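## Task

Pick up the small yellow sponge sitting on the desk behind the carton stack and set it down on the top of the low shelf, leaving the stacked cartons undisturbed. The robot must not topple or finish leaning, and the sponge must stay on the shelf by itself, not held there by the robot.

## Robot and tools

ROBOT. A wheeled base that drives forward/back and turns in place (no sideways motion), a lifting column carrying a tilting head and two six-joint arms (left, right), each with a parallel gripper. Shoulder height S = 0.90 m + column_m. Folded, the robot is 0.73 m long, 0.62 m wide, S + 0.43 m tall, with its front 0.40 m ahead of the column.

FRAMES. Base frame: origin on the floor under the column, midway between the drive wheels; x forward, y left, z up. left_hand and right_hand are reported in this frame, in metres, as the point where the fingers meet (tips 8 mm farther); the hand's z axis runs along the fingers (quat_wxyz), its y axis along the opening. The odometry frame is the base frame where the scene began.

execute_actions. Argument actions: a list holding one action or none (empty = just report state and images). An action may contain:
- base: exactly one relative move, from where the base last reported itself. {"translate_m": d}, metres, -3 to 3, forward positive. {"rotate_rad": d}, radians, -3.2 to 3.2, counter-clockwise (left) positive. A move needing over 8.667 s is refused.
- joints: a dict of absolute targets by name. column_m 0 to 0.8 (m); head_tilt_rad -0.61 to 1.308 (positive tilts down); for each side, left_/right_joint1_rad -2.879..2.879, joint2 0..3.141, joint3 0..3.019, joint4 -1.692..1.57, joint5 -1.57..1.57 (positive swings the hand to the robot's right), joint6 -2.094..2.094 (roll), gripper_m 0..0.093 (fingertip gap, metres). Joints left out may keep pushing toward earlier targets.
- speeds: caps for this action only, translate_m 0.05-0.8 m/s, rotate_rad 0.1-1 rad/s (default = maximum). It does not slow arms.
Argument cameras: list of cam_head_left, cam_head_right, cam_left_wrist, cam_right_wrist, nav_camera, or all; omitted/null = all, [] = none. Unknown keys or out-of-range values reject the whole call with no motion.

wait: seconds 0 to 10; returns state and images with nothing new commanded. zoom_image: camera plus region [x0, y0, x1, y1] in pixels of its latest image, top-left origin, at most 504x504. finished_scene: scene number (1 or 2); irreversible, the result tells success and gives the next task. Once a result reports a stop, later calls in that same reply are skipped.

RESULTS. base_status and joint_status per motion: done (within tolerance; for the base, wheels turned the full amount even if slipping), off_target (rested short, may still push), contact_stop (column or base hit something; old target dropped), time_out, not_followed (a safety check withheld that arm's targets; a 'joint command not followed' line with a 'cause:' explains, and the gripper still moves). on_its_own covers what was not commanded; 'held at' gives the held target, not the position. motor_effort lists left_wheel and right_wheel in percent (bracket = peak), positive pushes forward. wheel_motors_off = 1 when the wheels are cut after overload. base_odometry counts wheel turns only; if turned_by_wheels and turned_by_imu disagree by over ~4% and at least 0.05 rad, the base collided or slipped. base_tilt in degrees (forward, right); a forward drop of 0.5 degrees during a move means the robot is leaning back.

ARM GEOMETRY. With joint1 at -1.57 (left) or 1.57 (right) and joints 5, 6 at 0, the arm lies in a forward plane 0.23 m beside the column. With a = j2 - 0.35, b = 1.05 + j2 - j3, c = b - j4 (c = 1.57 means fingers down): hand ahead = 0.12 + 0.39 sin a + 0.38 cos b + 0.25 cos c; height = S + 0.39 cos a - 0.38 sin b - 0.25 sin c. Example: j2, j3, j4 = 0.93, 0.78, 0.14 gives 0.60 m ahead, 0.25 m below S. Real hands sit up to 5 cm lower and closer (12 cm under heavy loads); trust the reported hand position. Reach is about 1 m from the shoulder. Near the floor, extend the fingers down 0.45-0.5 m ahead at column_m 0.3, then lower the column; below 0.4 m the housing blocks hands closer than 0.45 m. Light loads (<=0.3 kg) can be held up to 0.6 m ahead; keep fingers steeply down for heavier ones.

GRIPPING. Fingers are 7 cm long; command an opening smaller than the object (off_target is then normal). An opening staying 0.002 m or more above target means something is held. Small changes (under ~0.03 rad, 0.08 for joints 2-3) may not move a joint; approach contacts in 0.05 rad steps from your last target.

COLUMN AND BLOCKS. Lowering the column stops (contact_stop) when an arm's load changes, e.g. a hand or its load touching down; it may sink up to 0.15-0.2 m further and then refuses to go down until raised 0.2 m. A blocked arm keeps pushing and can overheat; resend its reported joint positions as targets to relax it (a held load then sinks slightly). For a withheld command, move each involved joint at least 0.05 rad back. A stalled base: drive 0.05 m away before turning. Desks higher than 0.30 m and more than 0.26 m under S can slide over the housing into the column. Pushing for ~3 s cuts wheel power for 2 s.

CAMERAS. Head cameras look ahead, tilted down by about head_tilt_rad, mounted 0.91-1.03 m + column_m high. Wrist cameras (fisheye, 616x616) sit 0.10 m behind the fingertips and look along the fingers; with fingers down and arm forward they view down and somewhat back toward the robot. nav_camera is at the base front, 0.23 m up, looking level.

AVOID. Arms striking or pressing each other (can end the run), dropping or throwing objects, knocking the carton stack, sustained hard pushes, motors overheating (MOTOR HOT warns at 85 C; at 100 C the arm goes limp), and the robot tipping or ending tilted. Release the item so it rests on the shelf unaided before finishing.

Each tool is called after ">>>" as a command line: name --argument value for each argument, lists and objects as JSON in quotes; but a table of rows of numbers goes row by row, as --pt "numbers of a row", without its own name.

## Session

>>> execute_actions --actions '[]'

Scene clock: 0.00 s.
base_odometry: x=+0.000 y=+0.000 heading=+0.000 (m, m, rad; odometry frame)
turned_by_wheels: +0.000 (rad since the last result)
turned_by_imu: +0.000 (rad since the last result)
base_tilt: forward=+0.2 right=+0.3 (deg)
base_status: not commanded
joint_positions: column_m=+0.551 head_tilt_rad=+0.893 left_joint1_rad=-1.587 left_joint2_rad=+0.896 left_joint3_rad=+0.392 left_joint4_rad=-0.939 left_joint5_rad=+0.030 left_joint6_rad=-0.051 left_gripper_m=+0.094 right_joint1_rad=+1.583 right_joint2_rad=+0.844 right_joint3_rad=+0.428 right_joint4_rad=-0.917 right_joint5_rad=+0.010 right_joint6_rad=+0.068 right_gripper_m=+0.095
joint_status: not commanded
wheel_motors_off: 0
motor_effort: left_wheel=+2 right_wheel=+3 (%)
left_hand: x=+0.1368 y=+0.2162 z=+1.2510 quat_wxyz=(+0.444, +0.022, -0.896, +0.006) (m; base frame)
right_hand: x=+0.1708 y=-0.2244 z=+1.2424 quat_wxyz=(+0.393, -0.024, -0.919, +0.014) (m; base frame)
pictures: cam_head_left, cam_head_right, cam_left_wrist, cam_right_wrist, nav_camera
Images, in order (width x height): cam_head_left 896x504, cam_head_right 896x504, cam_left_wrist 616x616, cam_right_wrist 616x616, nav_camera 896x504.

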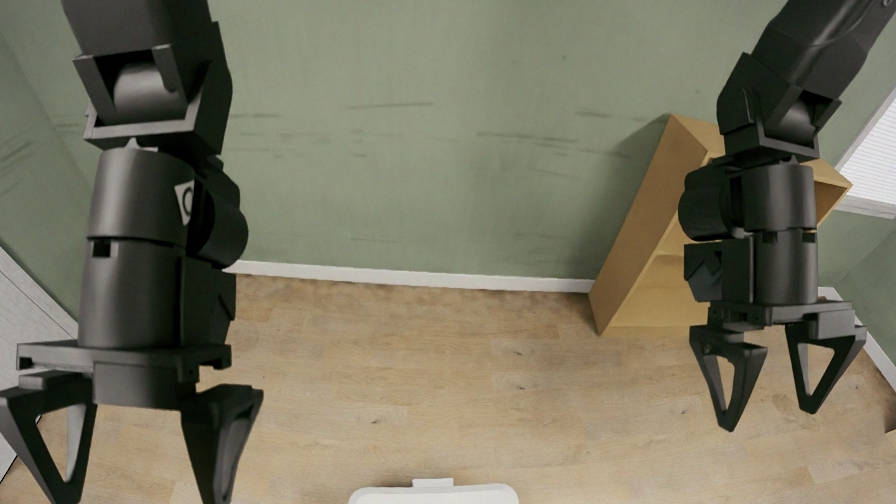

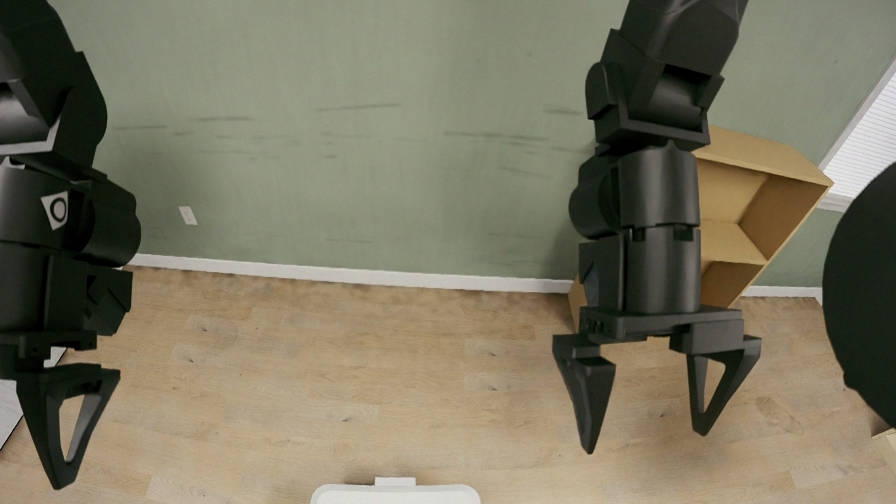

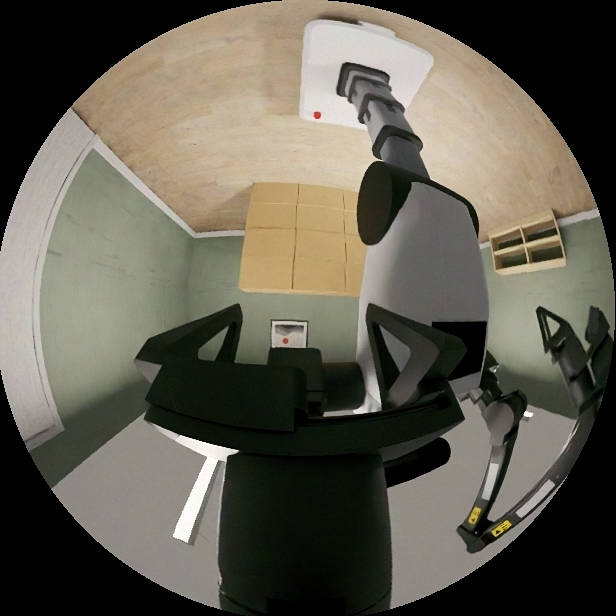

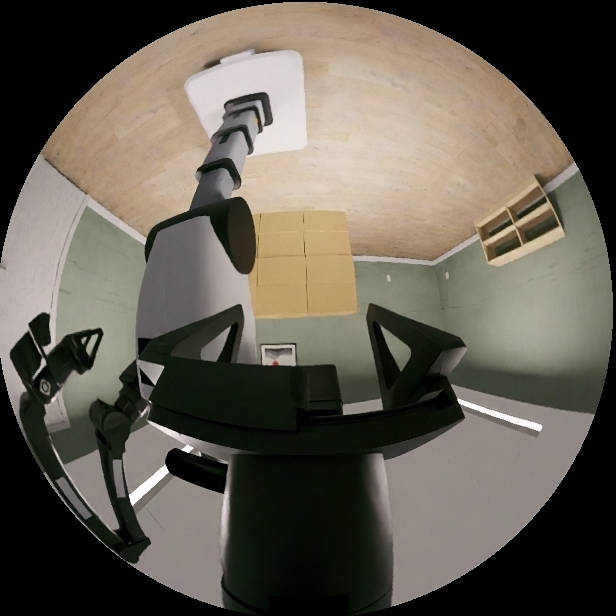

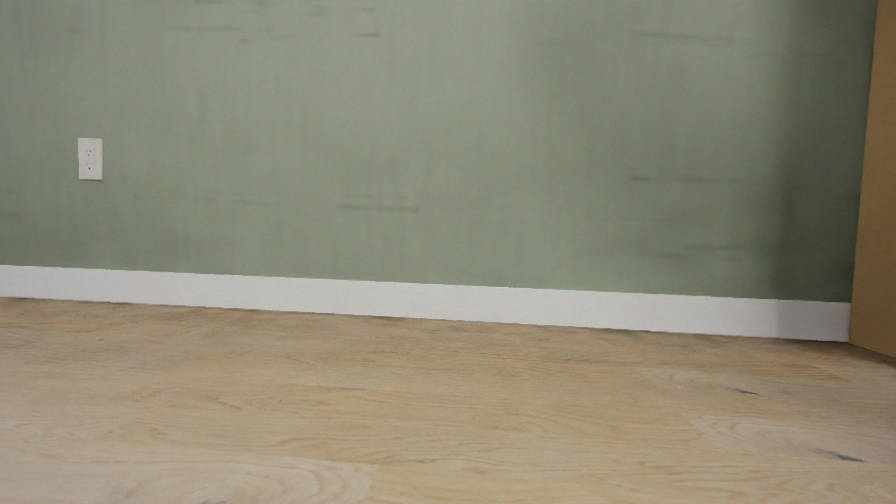

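>>> execute_actions --actions '[{"base":{"rotate_rad":-2.35},"joints":{"column_m":0.6}}]' --cameras '["cam_head_left","nav_camera"]'

Scene clock: 4.20 s.
base_odometry: x=+0.000 y=+0.000 heading=-2.349 (m, m, rad; odometry frame)
turned_by_wheels: -2.349 (rad since the last result)
turned_by_imu: -2.334 (rad since the last result)
base_tilt: forward=+0.2 right=+0.4 (deg)
base_status: done
joint_positions: column_m=+0.600 head_tilt_rad=+0.893 left_joint1_rad=-1.587 left_joint2_rad=+0.896 left_joint3_rad=+0.392 left_joint4_rad=-0.939 left_joint5_rad=+0.030 left_joint6_rad=-0.051 left_gripper_m=+0.094 right_joint1_rad=+1.583 right_joint2_rad=+0.844 right_joint3_rad=+0.428 right_joint4_rad=-0.917 right_joint5_rad=+0.010 right_joint6_rad=+0.068 right_gripper_m=+0.095
joint_status: all done
wheel_motors_off: 0
motor_effort: left_wheel=+5(45) right_wheel=-4(42) (%)
left_hand: x=+0.1368 y=+0.2162 z=+1.2995 quat_wxyz=(+0.444, +0.022, -0.896, +0.006) (m; base frame)
right_hand: x=+0.1708 y=-0.2244 z=+1.2909 quat_wxyz=(+0.393, -0.024, -0.919, +0.014) (m; base frame)
pictures: cam_head_left, nav_camera
Images, in order (width x height): cam_head_left 896x504, nav_camera 896x504.

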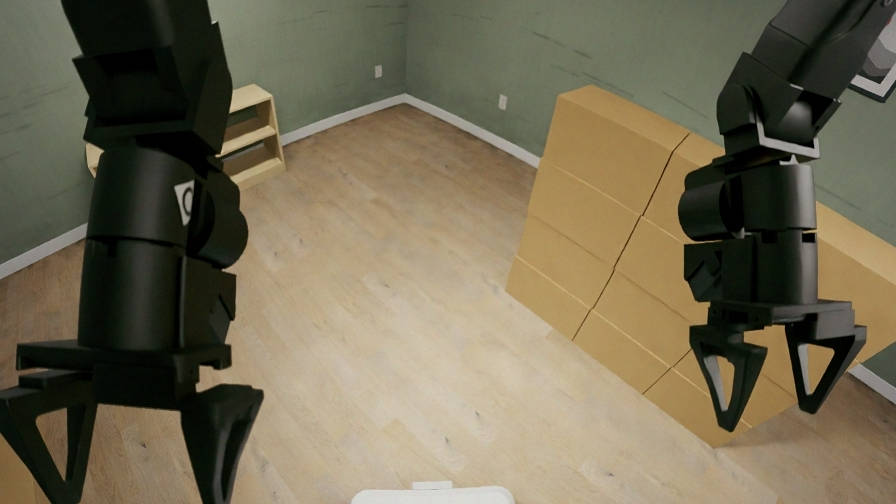

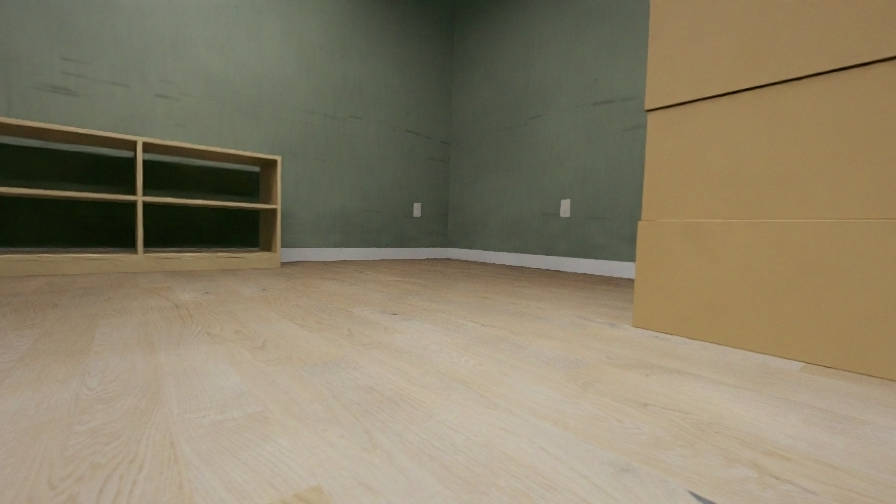

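>>> execute_actions --actions '[{"base":{"translate_m":2.3}}]' --cameras '[]'

>>> execute_actions --actions '[{"base":{"rotate_rad":-2.4}}]' --cameras '["cam_head_left","cam_head_right"]'

Scene clock: 9.77 s.
base_odometry: x=-1.615 y=-1.638 heading=-2.349 (m, m, rad; odometry frame)
turned_by_wheels: +0.000 (rad since the last result)
turned_by_imu: -0.006 (rad since the last result)
base_tilt: forward=+0.2 right=+0.3 (deg)
base_status: done
joint_positions: column_m=+0.600 head_tilt_rad=+0.893 left_joint1_rad=-1.587 left_joint2_rad=+0.896 left_joint3_rad=+0.390 left_joint4_rad=-0.939 left_joint5_rad=+0.030 left_joint6_rad=-0.051 left_gripper_m=+0.094 right_joint1_rad=+1.583 right_joint2_rad=+0.844 right_joint3_rad=+0.429 right_joint4_rad=-0.917 right_joint5_rad=+0.010 right_joint6_rad=+0.068 right_gripper_m=+0.095
joint_status: not commanded
wheel_motors_off: 0
motor_effort: left_wheel=+0(52) right_wheel=+0(46) (%)
left_hand: x=+0.1360 y=+0.2162 z=+1.2998 quat_wxyz=(+0.445, +0.022, -0.895, +0.006) (m; base frame)
right_hand: x=+0.1715 y=-0.2244 z=+1.2907 quat_wxyz=(+0.393, -0.024, -0.919, +0.014) (m; base frame)
pictures: none
No camera images: the call's "cameras" was empty. Leave "cameras" out to get every camera's image.

Scene clock: 13.73 s.
base_odometry: x=-1.615 y=-1.638 heading=+1.535 (m, m, rad; odometry frame)
turned_by_wheels: -2.399 (rad since the last result)
turned_by_imu: -2.385 (rad since the last result)
base_tilt: forward=+0.2 right=+0.3 (deg)
base_status: done
joint_positions: column_m=+0.600 head_tilt_rad=+0.893 left_joint1_rad=-1.587 left_joint2_rad=+0.896 left_joint3_rad=+0.390 left_joint4_rad=-0.939 left_joint5_rad=+0.030 left_joint6_rad=-0.051 left_gripper_m=+0.094 right_joint1_rad=+1.583 right_joint2_rad=+0.844 right_joint3_rad=+0.429 right_joint4_rad=-0.917 right_joint5_rad=+0.010 right_joint6_rad=+0.068 right_gripper_m=+0.095
joint_status: not commanded
wheel_motors_off: 0
motor_effort: left_wheel=+5(47) right_wheel=-4(47) (%)
left_hand: x=+0.1360 y=+0.2162 z=+1.2998 quat_wxyz=(+0.445, +0.022, -0.895, +0.006) (m; base frame)
right_hand: x=+0.1715 y=-0.2244 z=+1.2907 quat_wxyz=(+0.393, -0.024, -0.919, +0.014) (m; base frame)
pictures: cam_head_left, cam_head_right
Images, in order (width x height): cam_head_left 896x504, cam_head_right 896x504.

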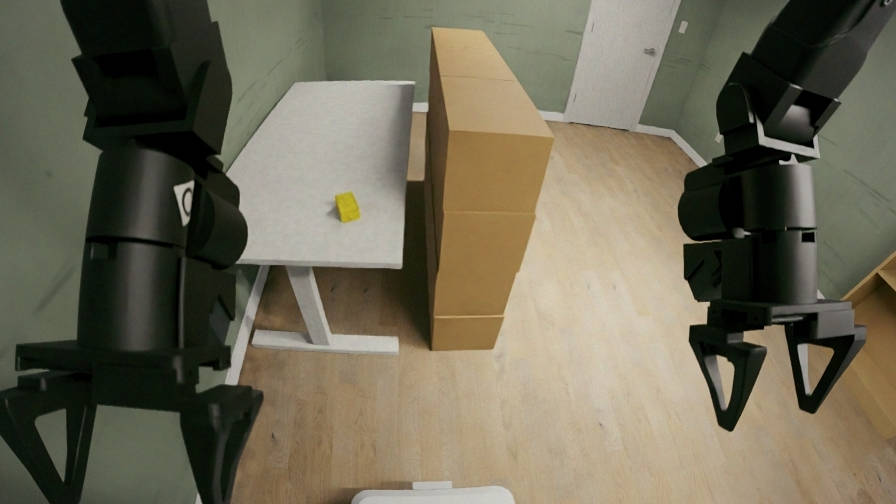

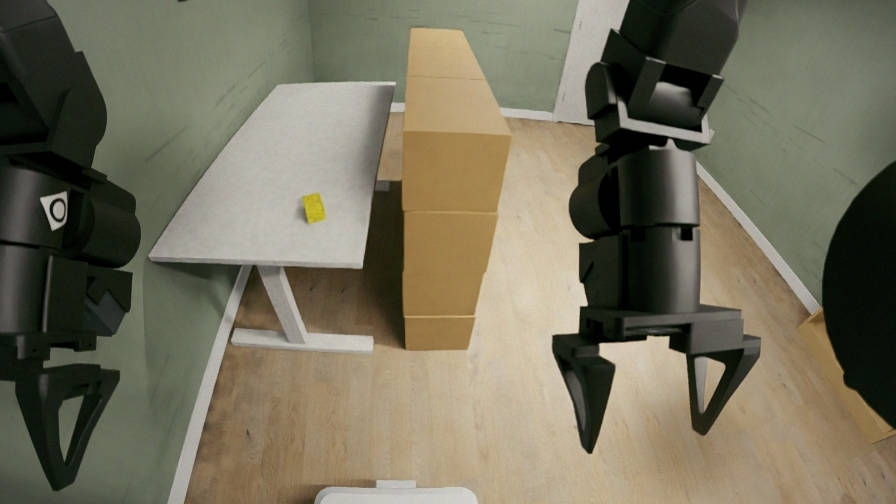

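>>> execute_actions --actions '[{"base":{"rotate_rad":0.045},"joints":{"column_m":0.52,"left_joint1_rad":-1.57,"left_joint2_rad":1.75,"left_joint3_rad":1.85,"left_joint4_rad":-0.62,"left_joint5_rad":0,"left_joint6_rad":0}}]' --cameras '[]'

>>> execute_actions --actions '[{"base":{"translate_m":0.36},"joints":{"column_m":0.45}}]' --cameras '["cam_head_left","cam_left_wrist"]'

Scene clock: 16.10 s.
base_odometry: x=-1.615 y=-1.638 heading=+1.579 (m, m, rad; odometry frame)
turned_by_wheels: +0.044 (rad since the last result)
turned_by_imu: +0.044 (rad since the last result)
base_tilt: forward=+0.2 right=+0.3 (deg)
base_status: done
joint_positions: column_m=+0.520 head_tilt_rad=+0.893 left_joint1_rad=-1.585 left_joint2_rad=+1.754 left_joint3_rad=+1.835 left_joint4_rad=-0.623 left_joint5_rad=+0.002 left_joint6_rad=-0.006 left_gripper_m=+0.094 right_joint1_rad=+1.583 right_joint2_rad=+0.844 right_joint3_rad=+0.429 right_joint4_rad=-0.917 right_joint5_rad=+0.010 right_joint6_rad=+0.068 right_gripper_m=+0.095
joint_status: all done
wheel_motors_off: 0
motor_effort: left_wheel=-9(13) right_wheel=+7(11) (%)
left_hand: x=+0.7165 y=+0.2138 z=+0.9250 quat_wxyz=(+0.009, +0.000, -1.000, +0.007) (m; base frame)
right_hand: x=+0.1715 y=-0.2244 z=+1.2109 quat_wxyz=(+0.393, -0.024, -0.919, +0.014) (m; base frame)
pictures: none
No camera images: the call's "cameras" was empty. Leave "cameras" out to get every camera's image.

Scene clock: 18.50 s.
base_odometry: x=-1.618 y=-1.278 heading=+1.576 (m, m, rad; odometry frame)
turned_by_wheels: -0.002 (rad since the last result)
turned_by_imu: -0.003 (rad since the last result)
base_tilt: forward=+0.2 right=+0.3 (deg)
base_status: done
joint_positions: column_m=+0.450 head_tilt_rad=+0.893 left_joint1_rad=-1.583 left_joint2_rad=+1.754 left_joint3_rad=+1.835 left_joint4_rad=-0.623 left_joint5_rad=+0.002 left_joint6_rad=-0.006 left_gripper_m=+0.094 right_joint1_rad=+1.583 right_joint2_rad=+0.843 right_joint3_rad=+0.429 right_joint4_rad=-0.917 right_joint5_rad=+0.010 right_joint6_rad=+0.068 right_gripper_m=+0.095
joint_status: all done
wheel_motors_off: 0
motor_effort: left_wheel=-1(50) right_wheel=+1(58) (%)
left_hand: x=+0.7165 y=+0.2146 z=+0.8550 quat_wxyz=(+0.009, +0.000, -1.000, +0.007) (m; base frame)
right_hand: x=+0.1716 y=-0.2244 z=+1.1410 quat_wxyz=(+0.393, -0.024, -0.919, +0.014) (m; base frame)
pictures: cam_head_left, cam_left_wrist
Images, in order (width x height): cam_head_left 896x504, cam_left_wrist 616x616.

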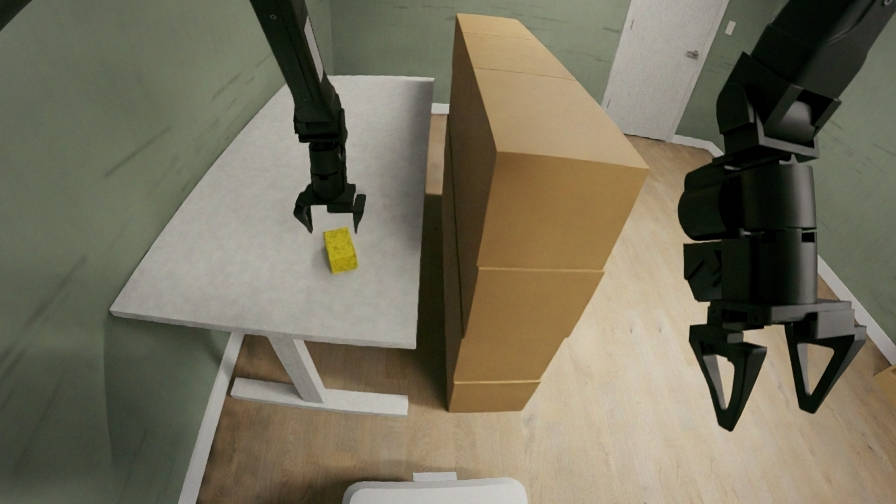

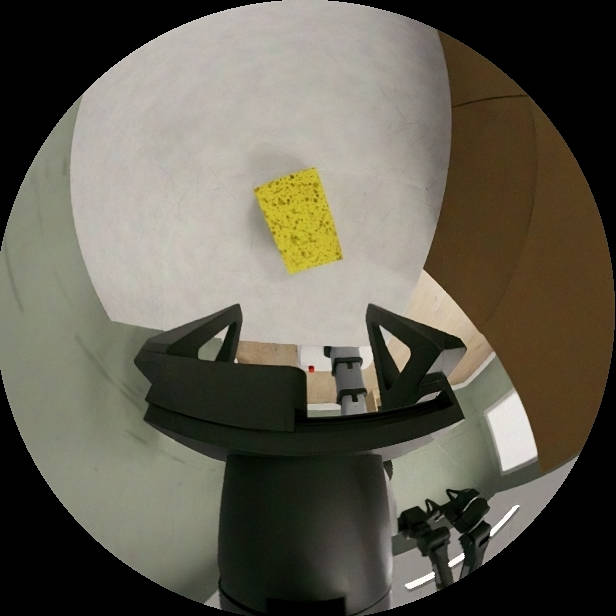

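>>> execute_actions --actions '[{"base":{"translate_m":0.043},"joints":{"column_m":0.39,"left_joint6_rad":-0.33}}]' --cameras '["cam_head_left","cam_left_wrist"]'

Scene clock: 20.07 s.
base_odometry: x=-1.618 y=-1.235 heading=+1.575 (m, m, rad; odometry frame)
turned_by_wheels: -0.001 (rad since the last result)
turned_by_imu: -0.001 (rad since the last result)
base_tilt: forward=+0.2 right=+0.4 (deg)
base_status: done
joint_positions: column_m=+0.390 head_tilt_rad=+0.893 left_joint1_rad=-1.583 left_joint2_rad=+1.754 left_joint3_rad=+1.836 left_joint4_rad=-0.622 left_joint5_rad=+0.002 left_joint6_rad=-0.323 left_gripper_m=+0.094 right_joint1_rad=+1.583 right_joint2_rad=+0.843 right_joint3_rad=+0.430 right_joint4_rad=-0.917 right_joint5_rad=+0.010 right_joint6_rad=+0.068 right_gripper_m=+0.095
joint_status: all done
wheel_motors_off: 0
motor_effort: left_wheel=-2(38) right_wheel=+1(30) (%)
left_hand: x=+0.7168 y=+0.2146 z=+0.7951 quat_wxyz=(+0.009, +0.157, -0.987, +0.005) (m; base frame)
right_hand: x=+0.1719 y=-0.2244 z=+1.0809 quat_wxyz=(+0.392, -0.024, -0.919, +0.014) (m; base frame)
pictures: cam_head_left, cam_left_wrist
Images, in order (width x height): cam_head_left 896x504, cam_left_wrist 616x616.

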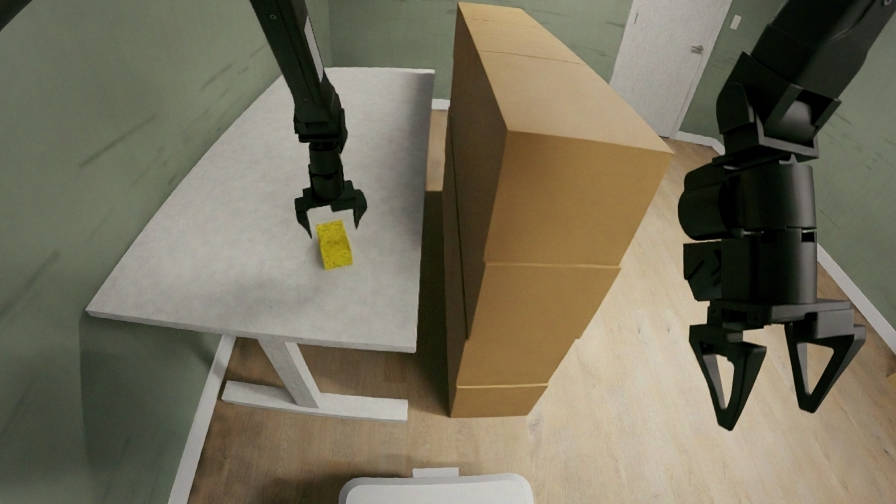

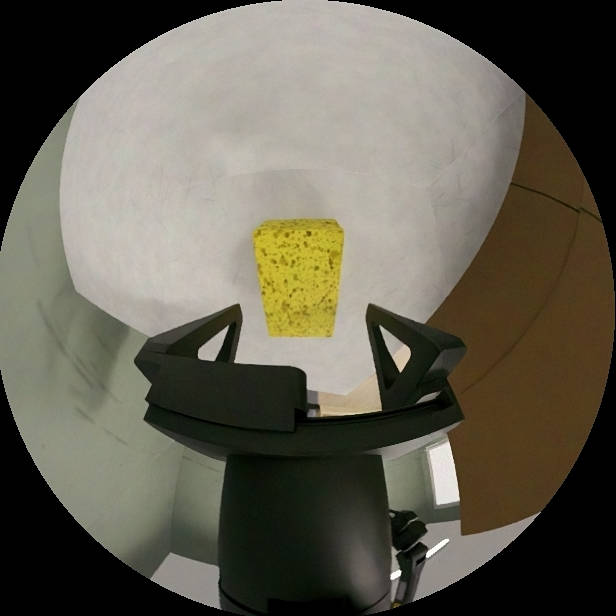

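>>> execute_actions --actions '[{"joints":{"column_m":0.335}}]' --cameras '["cam_left_wrist"]'

>>> execute_actions --actions '[{"joints":{"left_gripper_m":0.03}}]' --cameras '[]'

>>> execute_actions --actions '[{"joints":{"column_m":0.38}}]' --cameras '["cam_left_wrist"]'

>>> execute_actions --actions '[{"base":{"translate_m":-0.55}}]' --cameras '["cam_head_left"]'

Scene clock: 21.77 s.
base_odometry: x=-1.618 y=-1.235 heading=+1.575 (m, m, rad; odometry frame)
turned_by_wheels: +0.000 (rad since the last result)
turned_by_imu: +0.000 (rad since the last result)
base_tilt: forward=+0.2 right=+0.4 (deg)
base_status: not commanded
joint_positions: column_m=+0.335 head_tilt_rad=+0.893 left_joint1_rad=-1.583 left_joint2_rad=+1.754 left_joint3_rad=+1.836 left_joint4_rad=-0.622 left_joint5_rad=+0.002 left_joint6_rad=-0.323 left_gripper_m=+0.094 right_joint1_rad=+1.583 right_joint2_rad=+0.843 right_joint3_rad=+0.430 right_joint4_rad=-0.917 right_joint5_rad=+0.010 right_joint6_rad=+0.068 right_gripper_m=+0.095
joint_status: all done
wheel_motors_off: 0
motor_effort: left_wheel=-2(2) right_wheel=+2(2) (%)
left_hand: x=+0.7168 y=+0.2146 z=+0.7401 quat_wxyz=(+0.009, +0.157, -0.987, +0.005) (m; base frame)
right_hand: x=+0.1719 y=-0.2244 z=+1.0259 quat_wxyz=(+0.392, -0.024, -0.919, +0.014) (m; base frame)
pictures: cam_left_wrist
Images, in order (width x height): cam_left_wrist 616x616.

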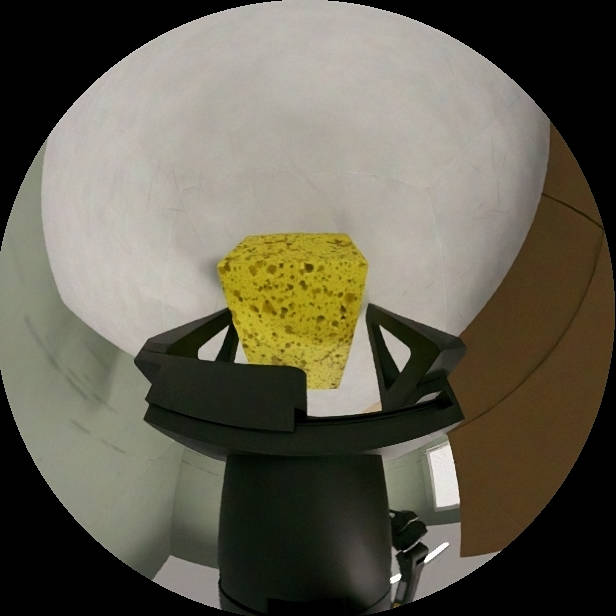

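Scene clock: 22.40 s.
base_odometry: x=-1.618 y=-1.235 heading=+1.575 (m, m, rad; odometry frame)
turned_by_wheels: +0.000 (rad since the last result)
turned_by_imu: +0.000 (rad since the last result)
base_tilt: forward=+0.2 right=+0.3 (deg)
base_status: not commanded
joint_positions: column_m=+0.335 head_tilt_rad=+0.893 left_joint1_rad=-1.583 left_joint2_rad=+1.754 left_joint3_rad=+1.836 left_joint4_rad=-0.622 left_joint5_rad=+0.002 left_joint6_rad=-0.323 left_gripper_m=+0.060 right_joint1_rad=+1.583 right_joint2_rad=+0.843 right_joint3_rad=+0.430 right_joint4_rad=-0.917 right_joint5_rad=+0.010 right_joint6_rad=+0.068 right_gripper_m=+0.095
joint_status: left_gripper_m off_target (ended at +0.060, target +0.030)
wheel_motors_off: 0
motor_effort: left_wheel=-2(2) right_wheel=+2(2) (%)
left_hand: x=+0.7168 y=+0.2147 z=+0.7401 quat_wxyz=(+0.009, +0.157, -0.987, +0.005) (m; base frame)
right_hand: x=+0.1719 y=-0.2244 z=+1.0259 quat_wxyz=(+0.392, -0.024, -0.919, +0.014) (m; base frame)
pictures: none
No camera images: the call's "cameras" was empty. Leave "cameras" out to get every camera's image.

Scene clock: 23.57 s.
base_odometry: x=-1.618 y=-1.235 heading=+1.575 (m, m, rad; odometry frame)
turned_by_wheels: +0.000 (rad since the last result)
turned_by_imu: +0.000 (rad since the last result)
base_tilt: forward=+0.2 right=+0.3 (deg)
base_status: not commanded
joint_positions: column_m=+0.380 head_tilt_rad=+0.893 left_joint1_rad=-1.583 left_joint2_rad=+1.754 left_joint3_rad=+1.836 left_joint4_rad=-0.622 left_joint5_rad=+0.002 left_joint6_rad=-0.323 left_gripper_m=+0.060 right_joint1_rad=+1.583 right_joint2_rad=+0.843 right_joint3_rad=+0.430 right_joint4_rad=-0.917 right_joint5_rad=+0.010 right_joint6_rad=+0.068 right_gripper_m=+0.095
joint_status: all done
wheel_motors_off: 0
motor_effort: left_wheel=-2(2) right_wheel=+2(2) (%)
left_hand: x=+0.7168 y=+0.2147 z=+0.7849 quat_wxyz=(+0.009, +0.157, -0.987, +0.005) (m; base frame)
right_hand: x=+0.1719 y=-0.2244 z=+1.0708 quat_wxyz=(+0.392, -0.024, -0.919, +0.014) (m; base frame)
pictures: cam_left_wrist
Images, in order (width x height): cam_left_wrist 616x616.

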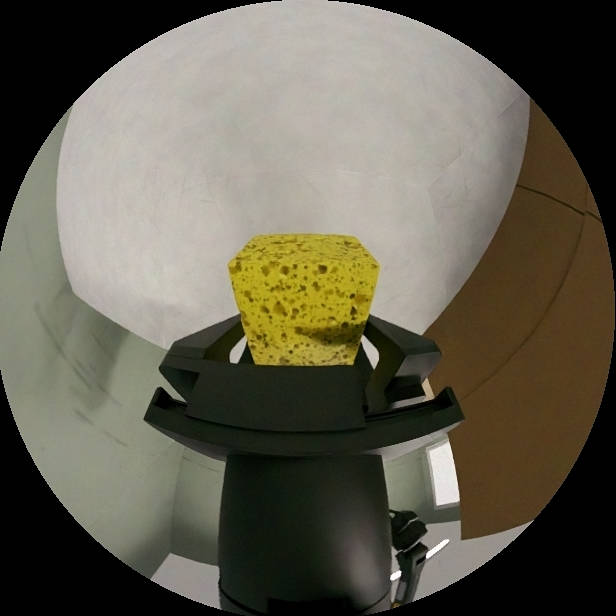

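Scene clock: 26.30 s.
base_odometry: x=-1.615 y=-1.785 heading=+1.573 (m, m, rad; odometry frame)
turned_by_wheels: -0.002 (rad since the last result)
turned_by_imu: +0.000 (rad since the last result)
base_tilt: forward=+0.2 right=+0.4 (deg)
base_status: done
joint_positions: column_m=+0.380 head_tilt_rad=+0.893 left_joint1_rad=-1.582 left_joint2_rad=+1.754 left_joint3_rad=+1.836 left_joint4_rad=-0.622 left_joint5_rad=+0.002 left_joint6_rad=-0.323 left_gripper_m=+0.060 right_joint1_rad=+1.583 right_joint2_rad=+0.843 right_joint3_rad=+0.426 right_joint4_rad=-0.917 right_joint5_rad=+0.010 right_joint6_rad=+0.068 right_gripper_m=+0.095
joint_status: not commanded
wheel_motors_off: 0
motor_effort: left_wheel=-1(58) right_wheel=+1(48) (%)
left_hand: x=+0.7168 y=+0.2158 z=+0.7849 quat_wxyz=(+0.009, +0.158, -0.987, +0.004) (m; base frame)
right_hand: x=+0.1700 y=-0.2244 z=+1.0712 quat_wxyz=(+0.394, -0.024, -0.919, +0.014) (m; base frame)
pictures: cam_head_left
Images, in order (width x height): cam_head_left 896x504.

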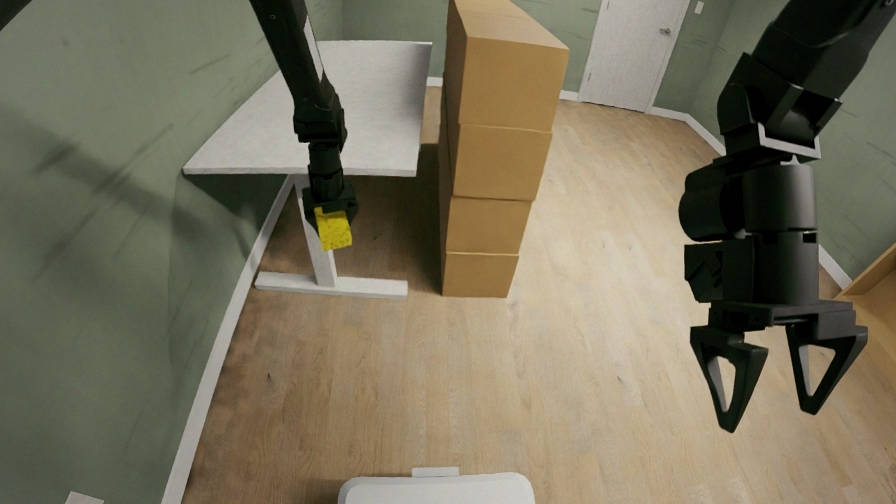

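>>> execute_actions --actions '[{"base":{"rotate_rad":-2.55}}]' --cameras '["cam_head_left","nav_camera"]'

Scene clock: 30.67 s.
base_odometry: x=-1.615 y=-1.785 heading=-0.976 (m, m, rad; odometry frame)
turned_by_wheels: -2.549 (rad since the last result)
turned_by_imu: -2.536 (rad since the last result)
base_tilt: forward=+0.2 right=+0.3 (deg)
base_status: done
joint_positions: column_m=+0.380 head_tilt_rad=+0.893 left_joint1_rad=-1.569 left_joint2_rad=+1.754 left_joint3_rad=+1.836 left_joint4_rad=-0.622 left_joint5_rad=+0.001 left_joint6_rad=-0.323 left_gripper_m=+0.060 right_joint1_rad=+1.583 right_joint2_rad=+0.843 right_joint3_rad=+0.427 right_joint4_rad=-0.917 right_joint5_rad=+0.010 right_joint6_rad=+0.068 right_gripper_m=+0.095
joint_status: not commanded
wheel_motors_off: 0
motor_effort: left_wheel=+5(52) right_wheel=-4(35) (%)
left_hand: x=+0.7168 y=+0.2257 z=+0.7848 quat_wxyz=(+0.008, +0.161, -0.987, -0.001) (m; base frame)
right_hand: x=+0.1702 y=-0.2244 z=+1.0712 quat_wxyz=(+0.394, -0.024, -0.919, +0.014) (m; base frame)
pictures: cam_head_left, nav_camera
Images, in order (width x height): cam_head_left 896x504, nav_camera 896x504.

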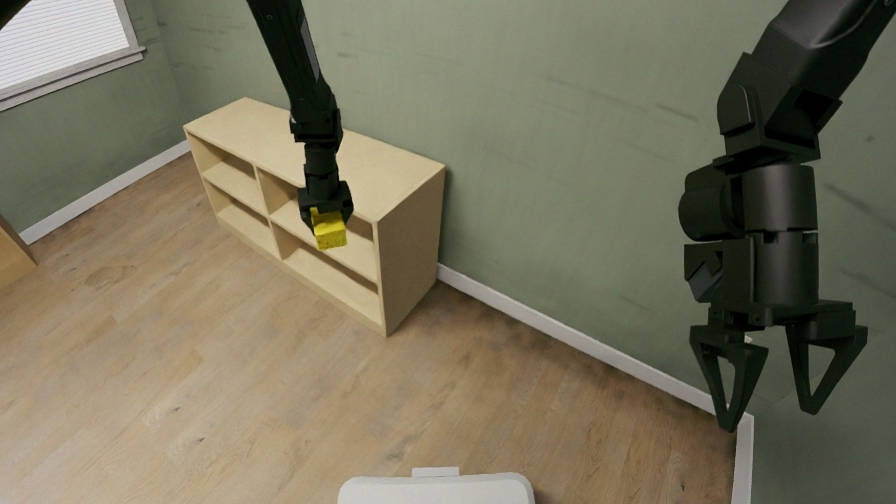

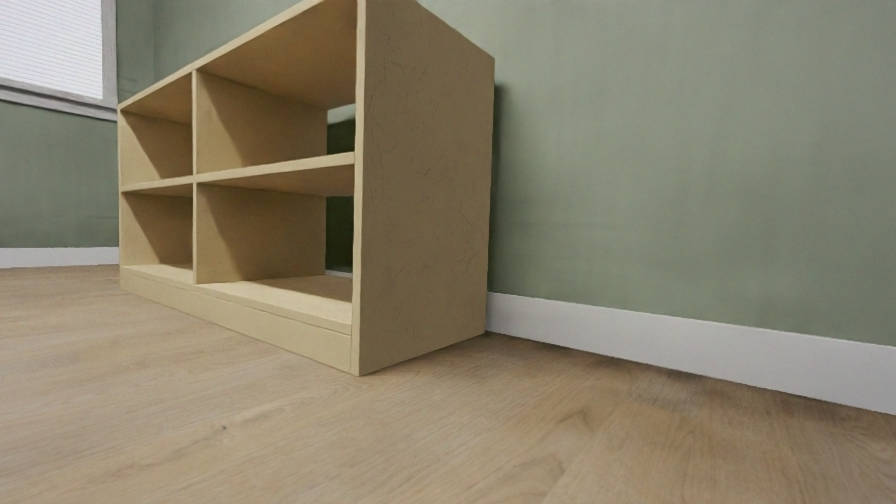

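>>> execute_actions --actions '[{"base":{"translate_m":0.44},"joints":{"column_m":0.27}}]' --cameras '["cam_head_left","cam_left_wrist"]'

>>> execute_actions --actions '[{"joints":{"column_m":0.235}}]' --cameras '["cam_head_left","cam_left_wrist"]'

Scene clock: 33.40 s.
base_odometry: x=-1.369 y=-2.149 heading=-0.977 (m, m, rad; odometry frame)
turned_by_wheels: -0.001 (rad since the last result)
turned_by_imu: -0.002 (rad since the last result)
base_tilt: forward=+0.3 right=+0.4 (deg)
base_status: done
joint_positions: column_m=+0.270 head_tilt_rad=+0.893 left_joint1_rad=-1.569 left_joint2_rad=+1.754 left_joint3_rad=+1.836 left_joint4_rad=-0.622 left_joint5_rad=+0.001 left_joint6_rad=-0.323 left_gripper_m=+0.060 right_joint1_rad=+1.583 right_joint2_rad=+0.843 right_joint3_rad=+0.430 right_joint4_rad=-0.917 right_joint5_rad=+0.010 right_joint6_rad=+0.068 right_gripper_m=+0.095
joint_status: all done
wheel_motors_off: 0
motor_effort: left_wheel=-1(51) right_wheel=+0(47) (%)
left_hand: x=+0.7170 y=+0.2257 z=+0.6750 quat_wxyz=(+0.008, +0.161, -0.987, -0.001) (m; base frame)
right_hand: x=+0.1722 y=-0.2244 z=+0.9609 quat_wxyz=(+0.392, -0.024, -0.920, +0.014) (m; base frame)
pictures: cam_head_left, cam_left_wrist
Images, in order (width x height): cam_head_left 896x504, cam_left_wrist 616x616.

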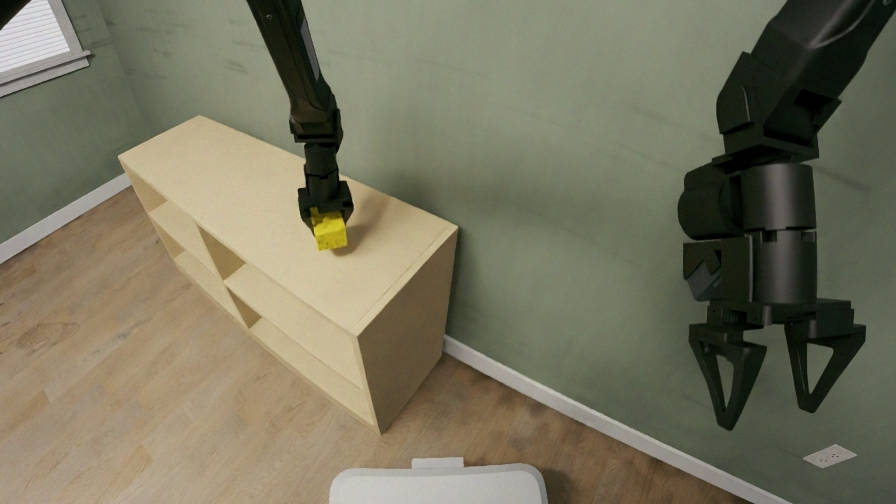

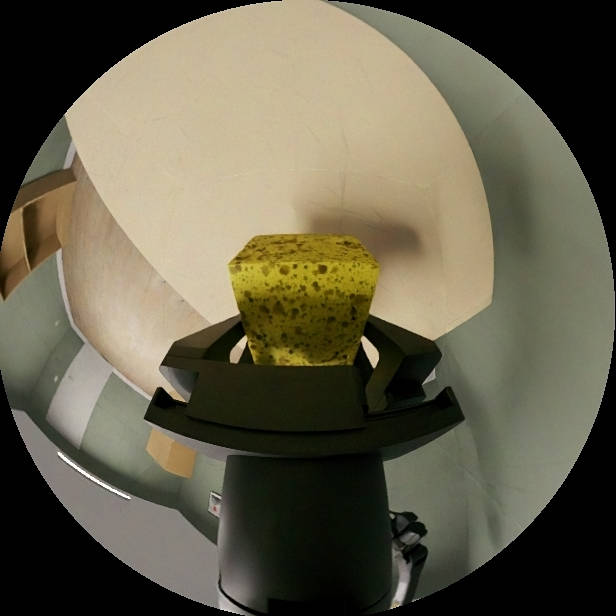

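Scene clock: 34.43 s.
base_odometry: x=-1.369 y=-2.149 heading=-0.977 (m, m, rad; odometry frame)
turned_by_wheels: +0.000 (rad since the last result)
turned_by_imu: +0.000 (rad since the last result)
base_tilt: forward=+0.2 right=+0.3 (deg)
base_status: not commanded
joint_positions: column_m=+0.235 head_tilt_rad=+0.893 left_joint1_rad=-1.569 left_joint2_rad=+1.754 left_joint3_rad=+1.836 left_joint4_rad=-0.622 left_joint5_rad=+0.001 left_joint6_rad=-0.323 left_gripper_m=+0.060 right_joint1_rad=+1.583 right_joint2_rad=+0.843 right_joint3_rad=+0.430 right_joint4_rad=-0.917 right_joint5_rad=+0.010 right_joint6_rad=+0.068 right_gripper_m=+0.095
joint_status: all done
wheel_motors_off: 0
motor_effort: left_wheel=-2(2) right_wheel=+1(2) (%)
left_hand: x=+0.7170 y=+0.2257 z=+0.6400 quat_wxyz=(+0.008, +0.161, -0.987, -0.001) (m; base frame)
right_hand: x=+0.1722 y=-0.2244 z=+0.9259 quat_wxyz=(+0.392, -0.024, -0.920, +0.014) (m; base frame)
pictures: cam_head_left, cam_left_wrist
Images, in order (width x height): cam_head_left 896x504, cam_left_wrist 616x616.

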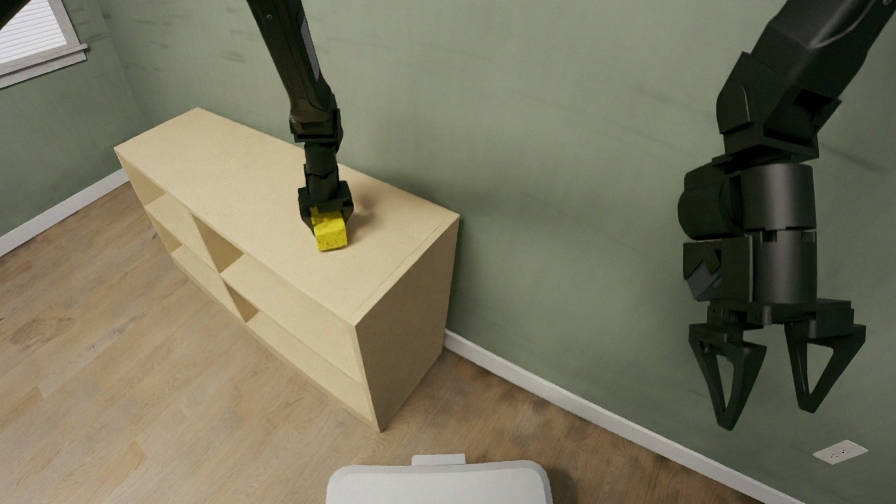

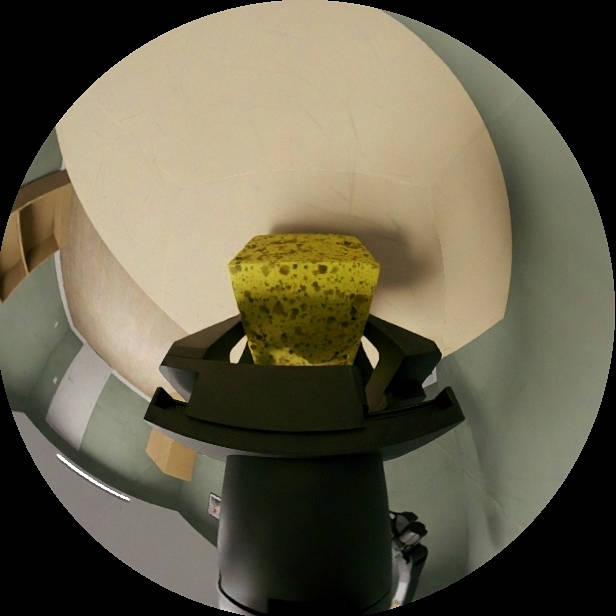

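>>> execute_actions --actions '[{"joints":{"column_m":0.22}}]' --cameras '[]'

>>> execute_actions --actions '[{"joints":{"left_gripper_m":0.093}}]' --cameras '[]'

>>> execute_actions --actions '[{"joints":{"column_m":0.28}}]' --cameras '["cam_head_left"]'

Scene clock: 35.43 s.
base_odometry: x=-1.369 y=-2.149 heading=-0.977 (m, m, rad; odometry frame)
turned_by_wheels: +0.000 (rad since the last result)
turned_by_imu: +0.000 (rad since the last result)
base_tilt: forward=+0.2 right=+0.4 (deg)
base_status: not commanded
joint_positions: column_m=+0.220 head_tilt_rad=+0.893 left_joint1_rad=-1.569 left_joint2_rad=+1.746 left_joint3_rad=+1.836 left_joint4_rad=-0.624 left_joint5_rad=+0.002 left_joint6_rad=-0.323 left_gripper_m=+0.060 right_joint1_rad=+1.583 right_joint2_rad=+0.843 right_joint3_rad=+0.430 right_joint4_rad=-0.917 right_joint5_rad=+0.010 right_joint6_rad=+0.068 right_gripper_m=+0.095
joint_status: all done
wheel_motors_off: 0
motor_effort: left_wheel=-2(2) right_wheel=+3(3) (%)
left_hand: x=+0.7202 y=+0.2255 z=+0.6295 quat_wxyz=(+0.005, +0.161, -0.987, -0.001) (m; base frame)
right_hand: x=+0.1722 y=-0.2244 z=+0.9109 quat_wxyz=(+0.392, -0.024, -0.920, +0.014) (m; base frame)
pictures: none
No camera images: the call's "cameras" was empty. Leave "cameras" out to get every camera's image.

Scene clock: 36.07 s.
base_odometry: x=-1.369 y=-2.149 heading=-0.977 (m, m, rad; odometry frame)
turned_by_wheels: +0.000 (rad since the last result)
turned_by_imu: +0.000 (rad since the last result)
base_tilt: forward=+0.2 right=+0.4 (deg)
base_status: not commanded
joint_positions: column_m=+0.220 head_tilt_rad=+0.893 left_joint1_rad=-1.569 left_joint2_rad=+1.746 left_joint3_rad=+1.836 left_joint4_rad=-0.624 left_joint5_rad=+0.002 left_joint6_rad=-0.323 left_gripper_m=+0.093 right_joint1_rad=+1.583 right_joint2_rad=+0.843 right_joint3_rad=+0.430 right_joint4_rad=-0.917 right_joint5_rad=+0.010 right_joint6_rad=+0.068 right_gripper_m=+0.095
joint_status: all done
wheel_motors_off: 0
motor_effort: left_wheel=-2(2) right_wheel=+2(3) (%)
left_hand: x=+0.7202 y=+0.2255 z=+0.6295 quat_wxyz=(+0.005, +0.161, -0.987, -0.001) (m; base frame)
right_hand: x=+0.1722 y=-0.2244 z=+0.9109 quat_wxyz=(+0.392, -0.024, -0.920, +0.014) (m; base frame)
pictures: none
No camera images: the call's "cameras" was empty. Leave "cameras" out to get every camera's image.

Scene clock: 37.43 s.
base_odometry: x=-1.369 y=-2.149 heading=-0.977 (m, m, rad; odometry frame)
turned_by_wheels: +0.000 (rad since the last result)
turned_by_imu: +0.000 (rad since the last result)
base_tilt: forward=+0.2 right=+0.4 (deg)
base_status: not commanded
joint_positions: column_m=+0.280 head_tilt_rad=+0.893 left_joint1_rad=-1.569 left_joint2_rad=+1.746 left_joint3_rad=+1.836 left_joint4_rad=-0.624 left_joint5_rad=+0.002 left_joint6_rad=-0.323 left_gripper_m=+0.093 right_joint1_rad=+1.583 right_joint2_rad=+0.843 right_joint3_rad=+0.430 right_joint4_rad=-0.917 right_joint5_rad=+0.010 right_joint6_rad=+0.068 right_gripper_m=+0.095
joint_status: all done
wheel_motors_off: 0
motor_effort: left_wheel=-2(2) right_wheel=+2(3) (%)
left_hand: x=+0.7202 y=+0.2255 z=+0.6894 quat_wxyz=(+0.005, +0.161, -0.987, -0.001) (m; base frame)
right_hand: x=+0.1722 y=-0.2244 z=+0.9707 quat_wxyz=(+0.392, -0.024, -0.920, +0.014) (m; base frame)
pictures: cam_head_left
Images, in order (width x height): cam_head_left 896x504.

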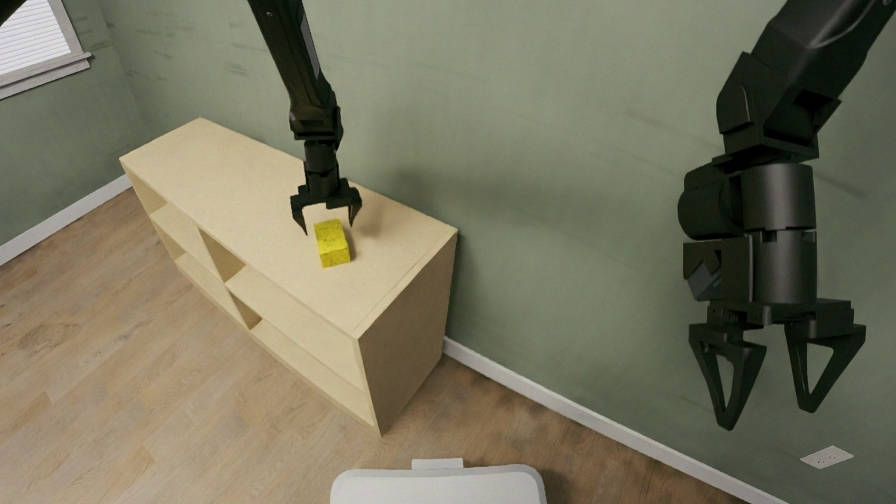

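>>> finished_scene --scene 2

The scene is finished: the task was done.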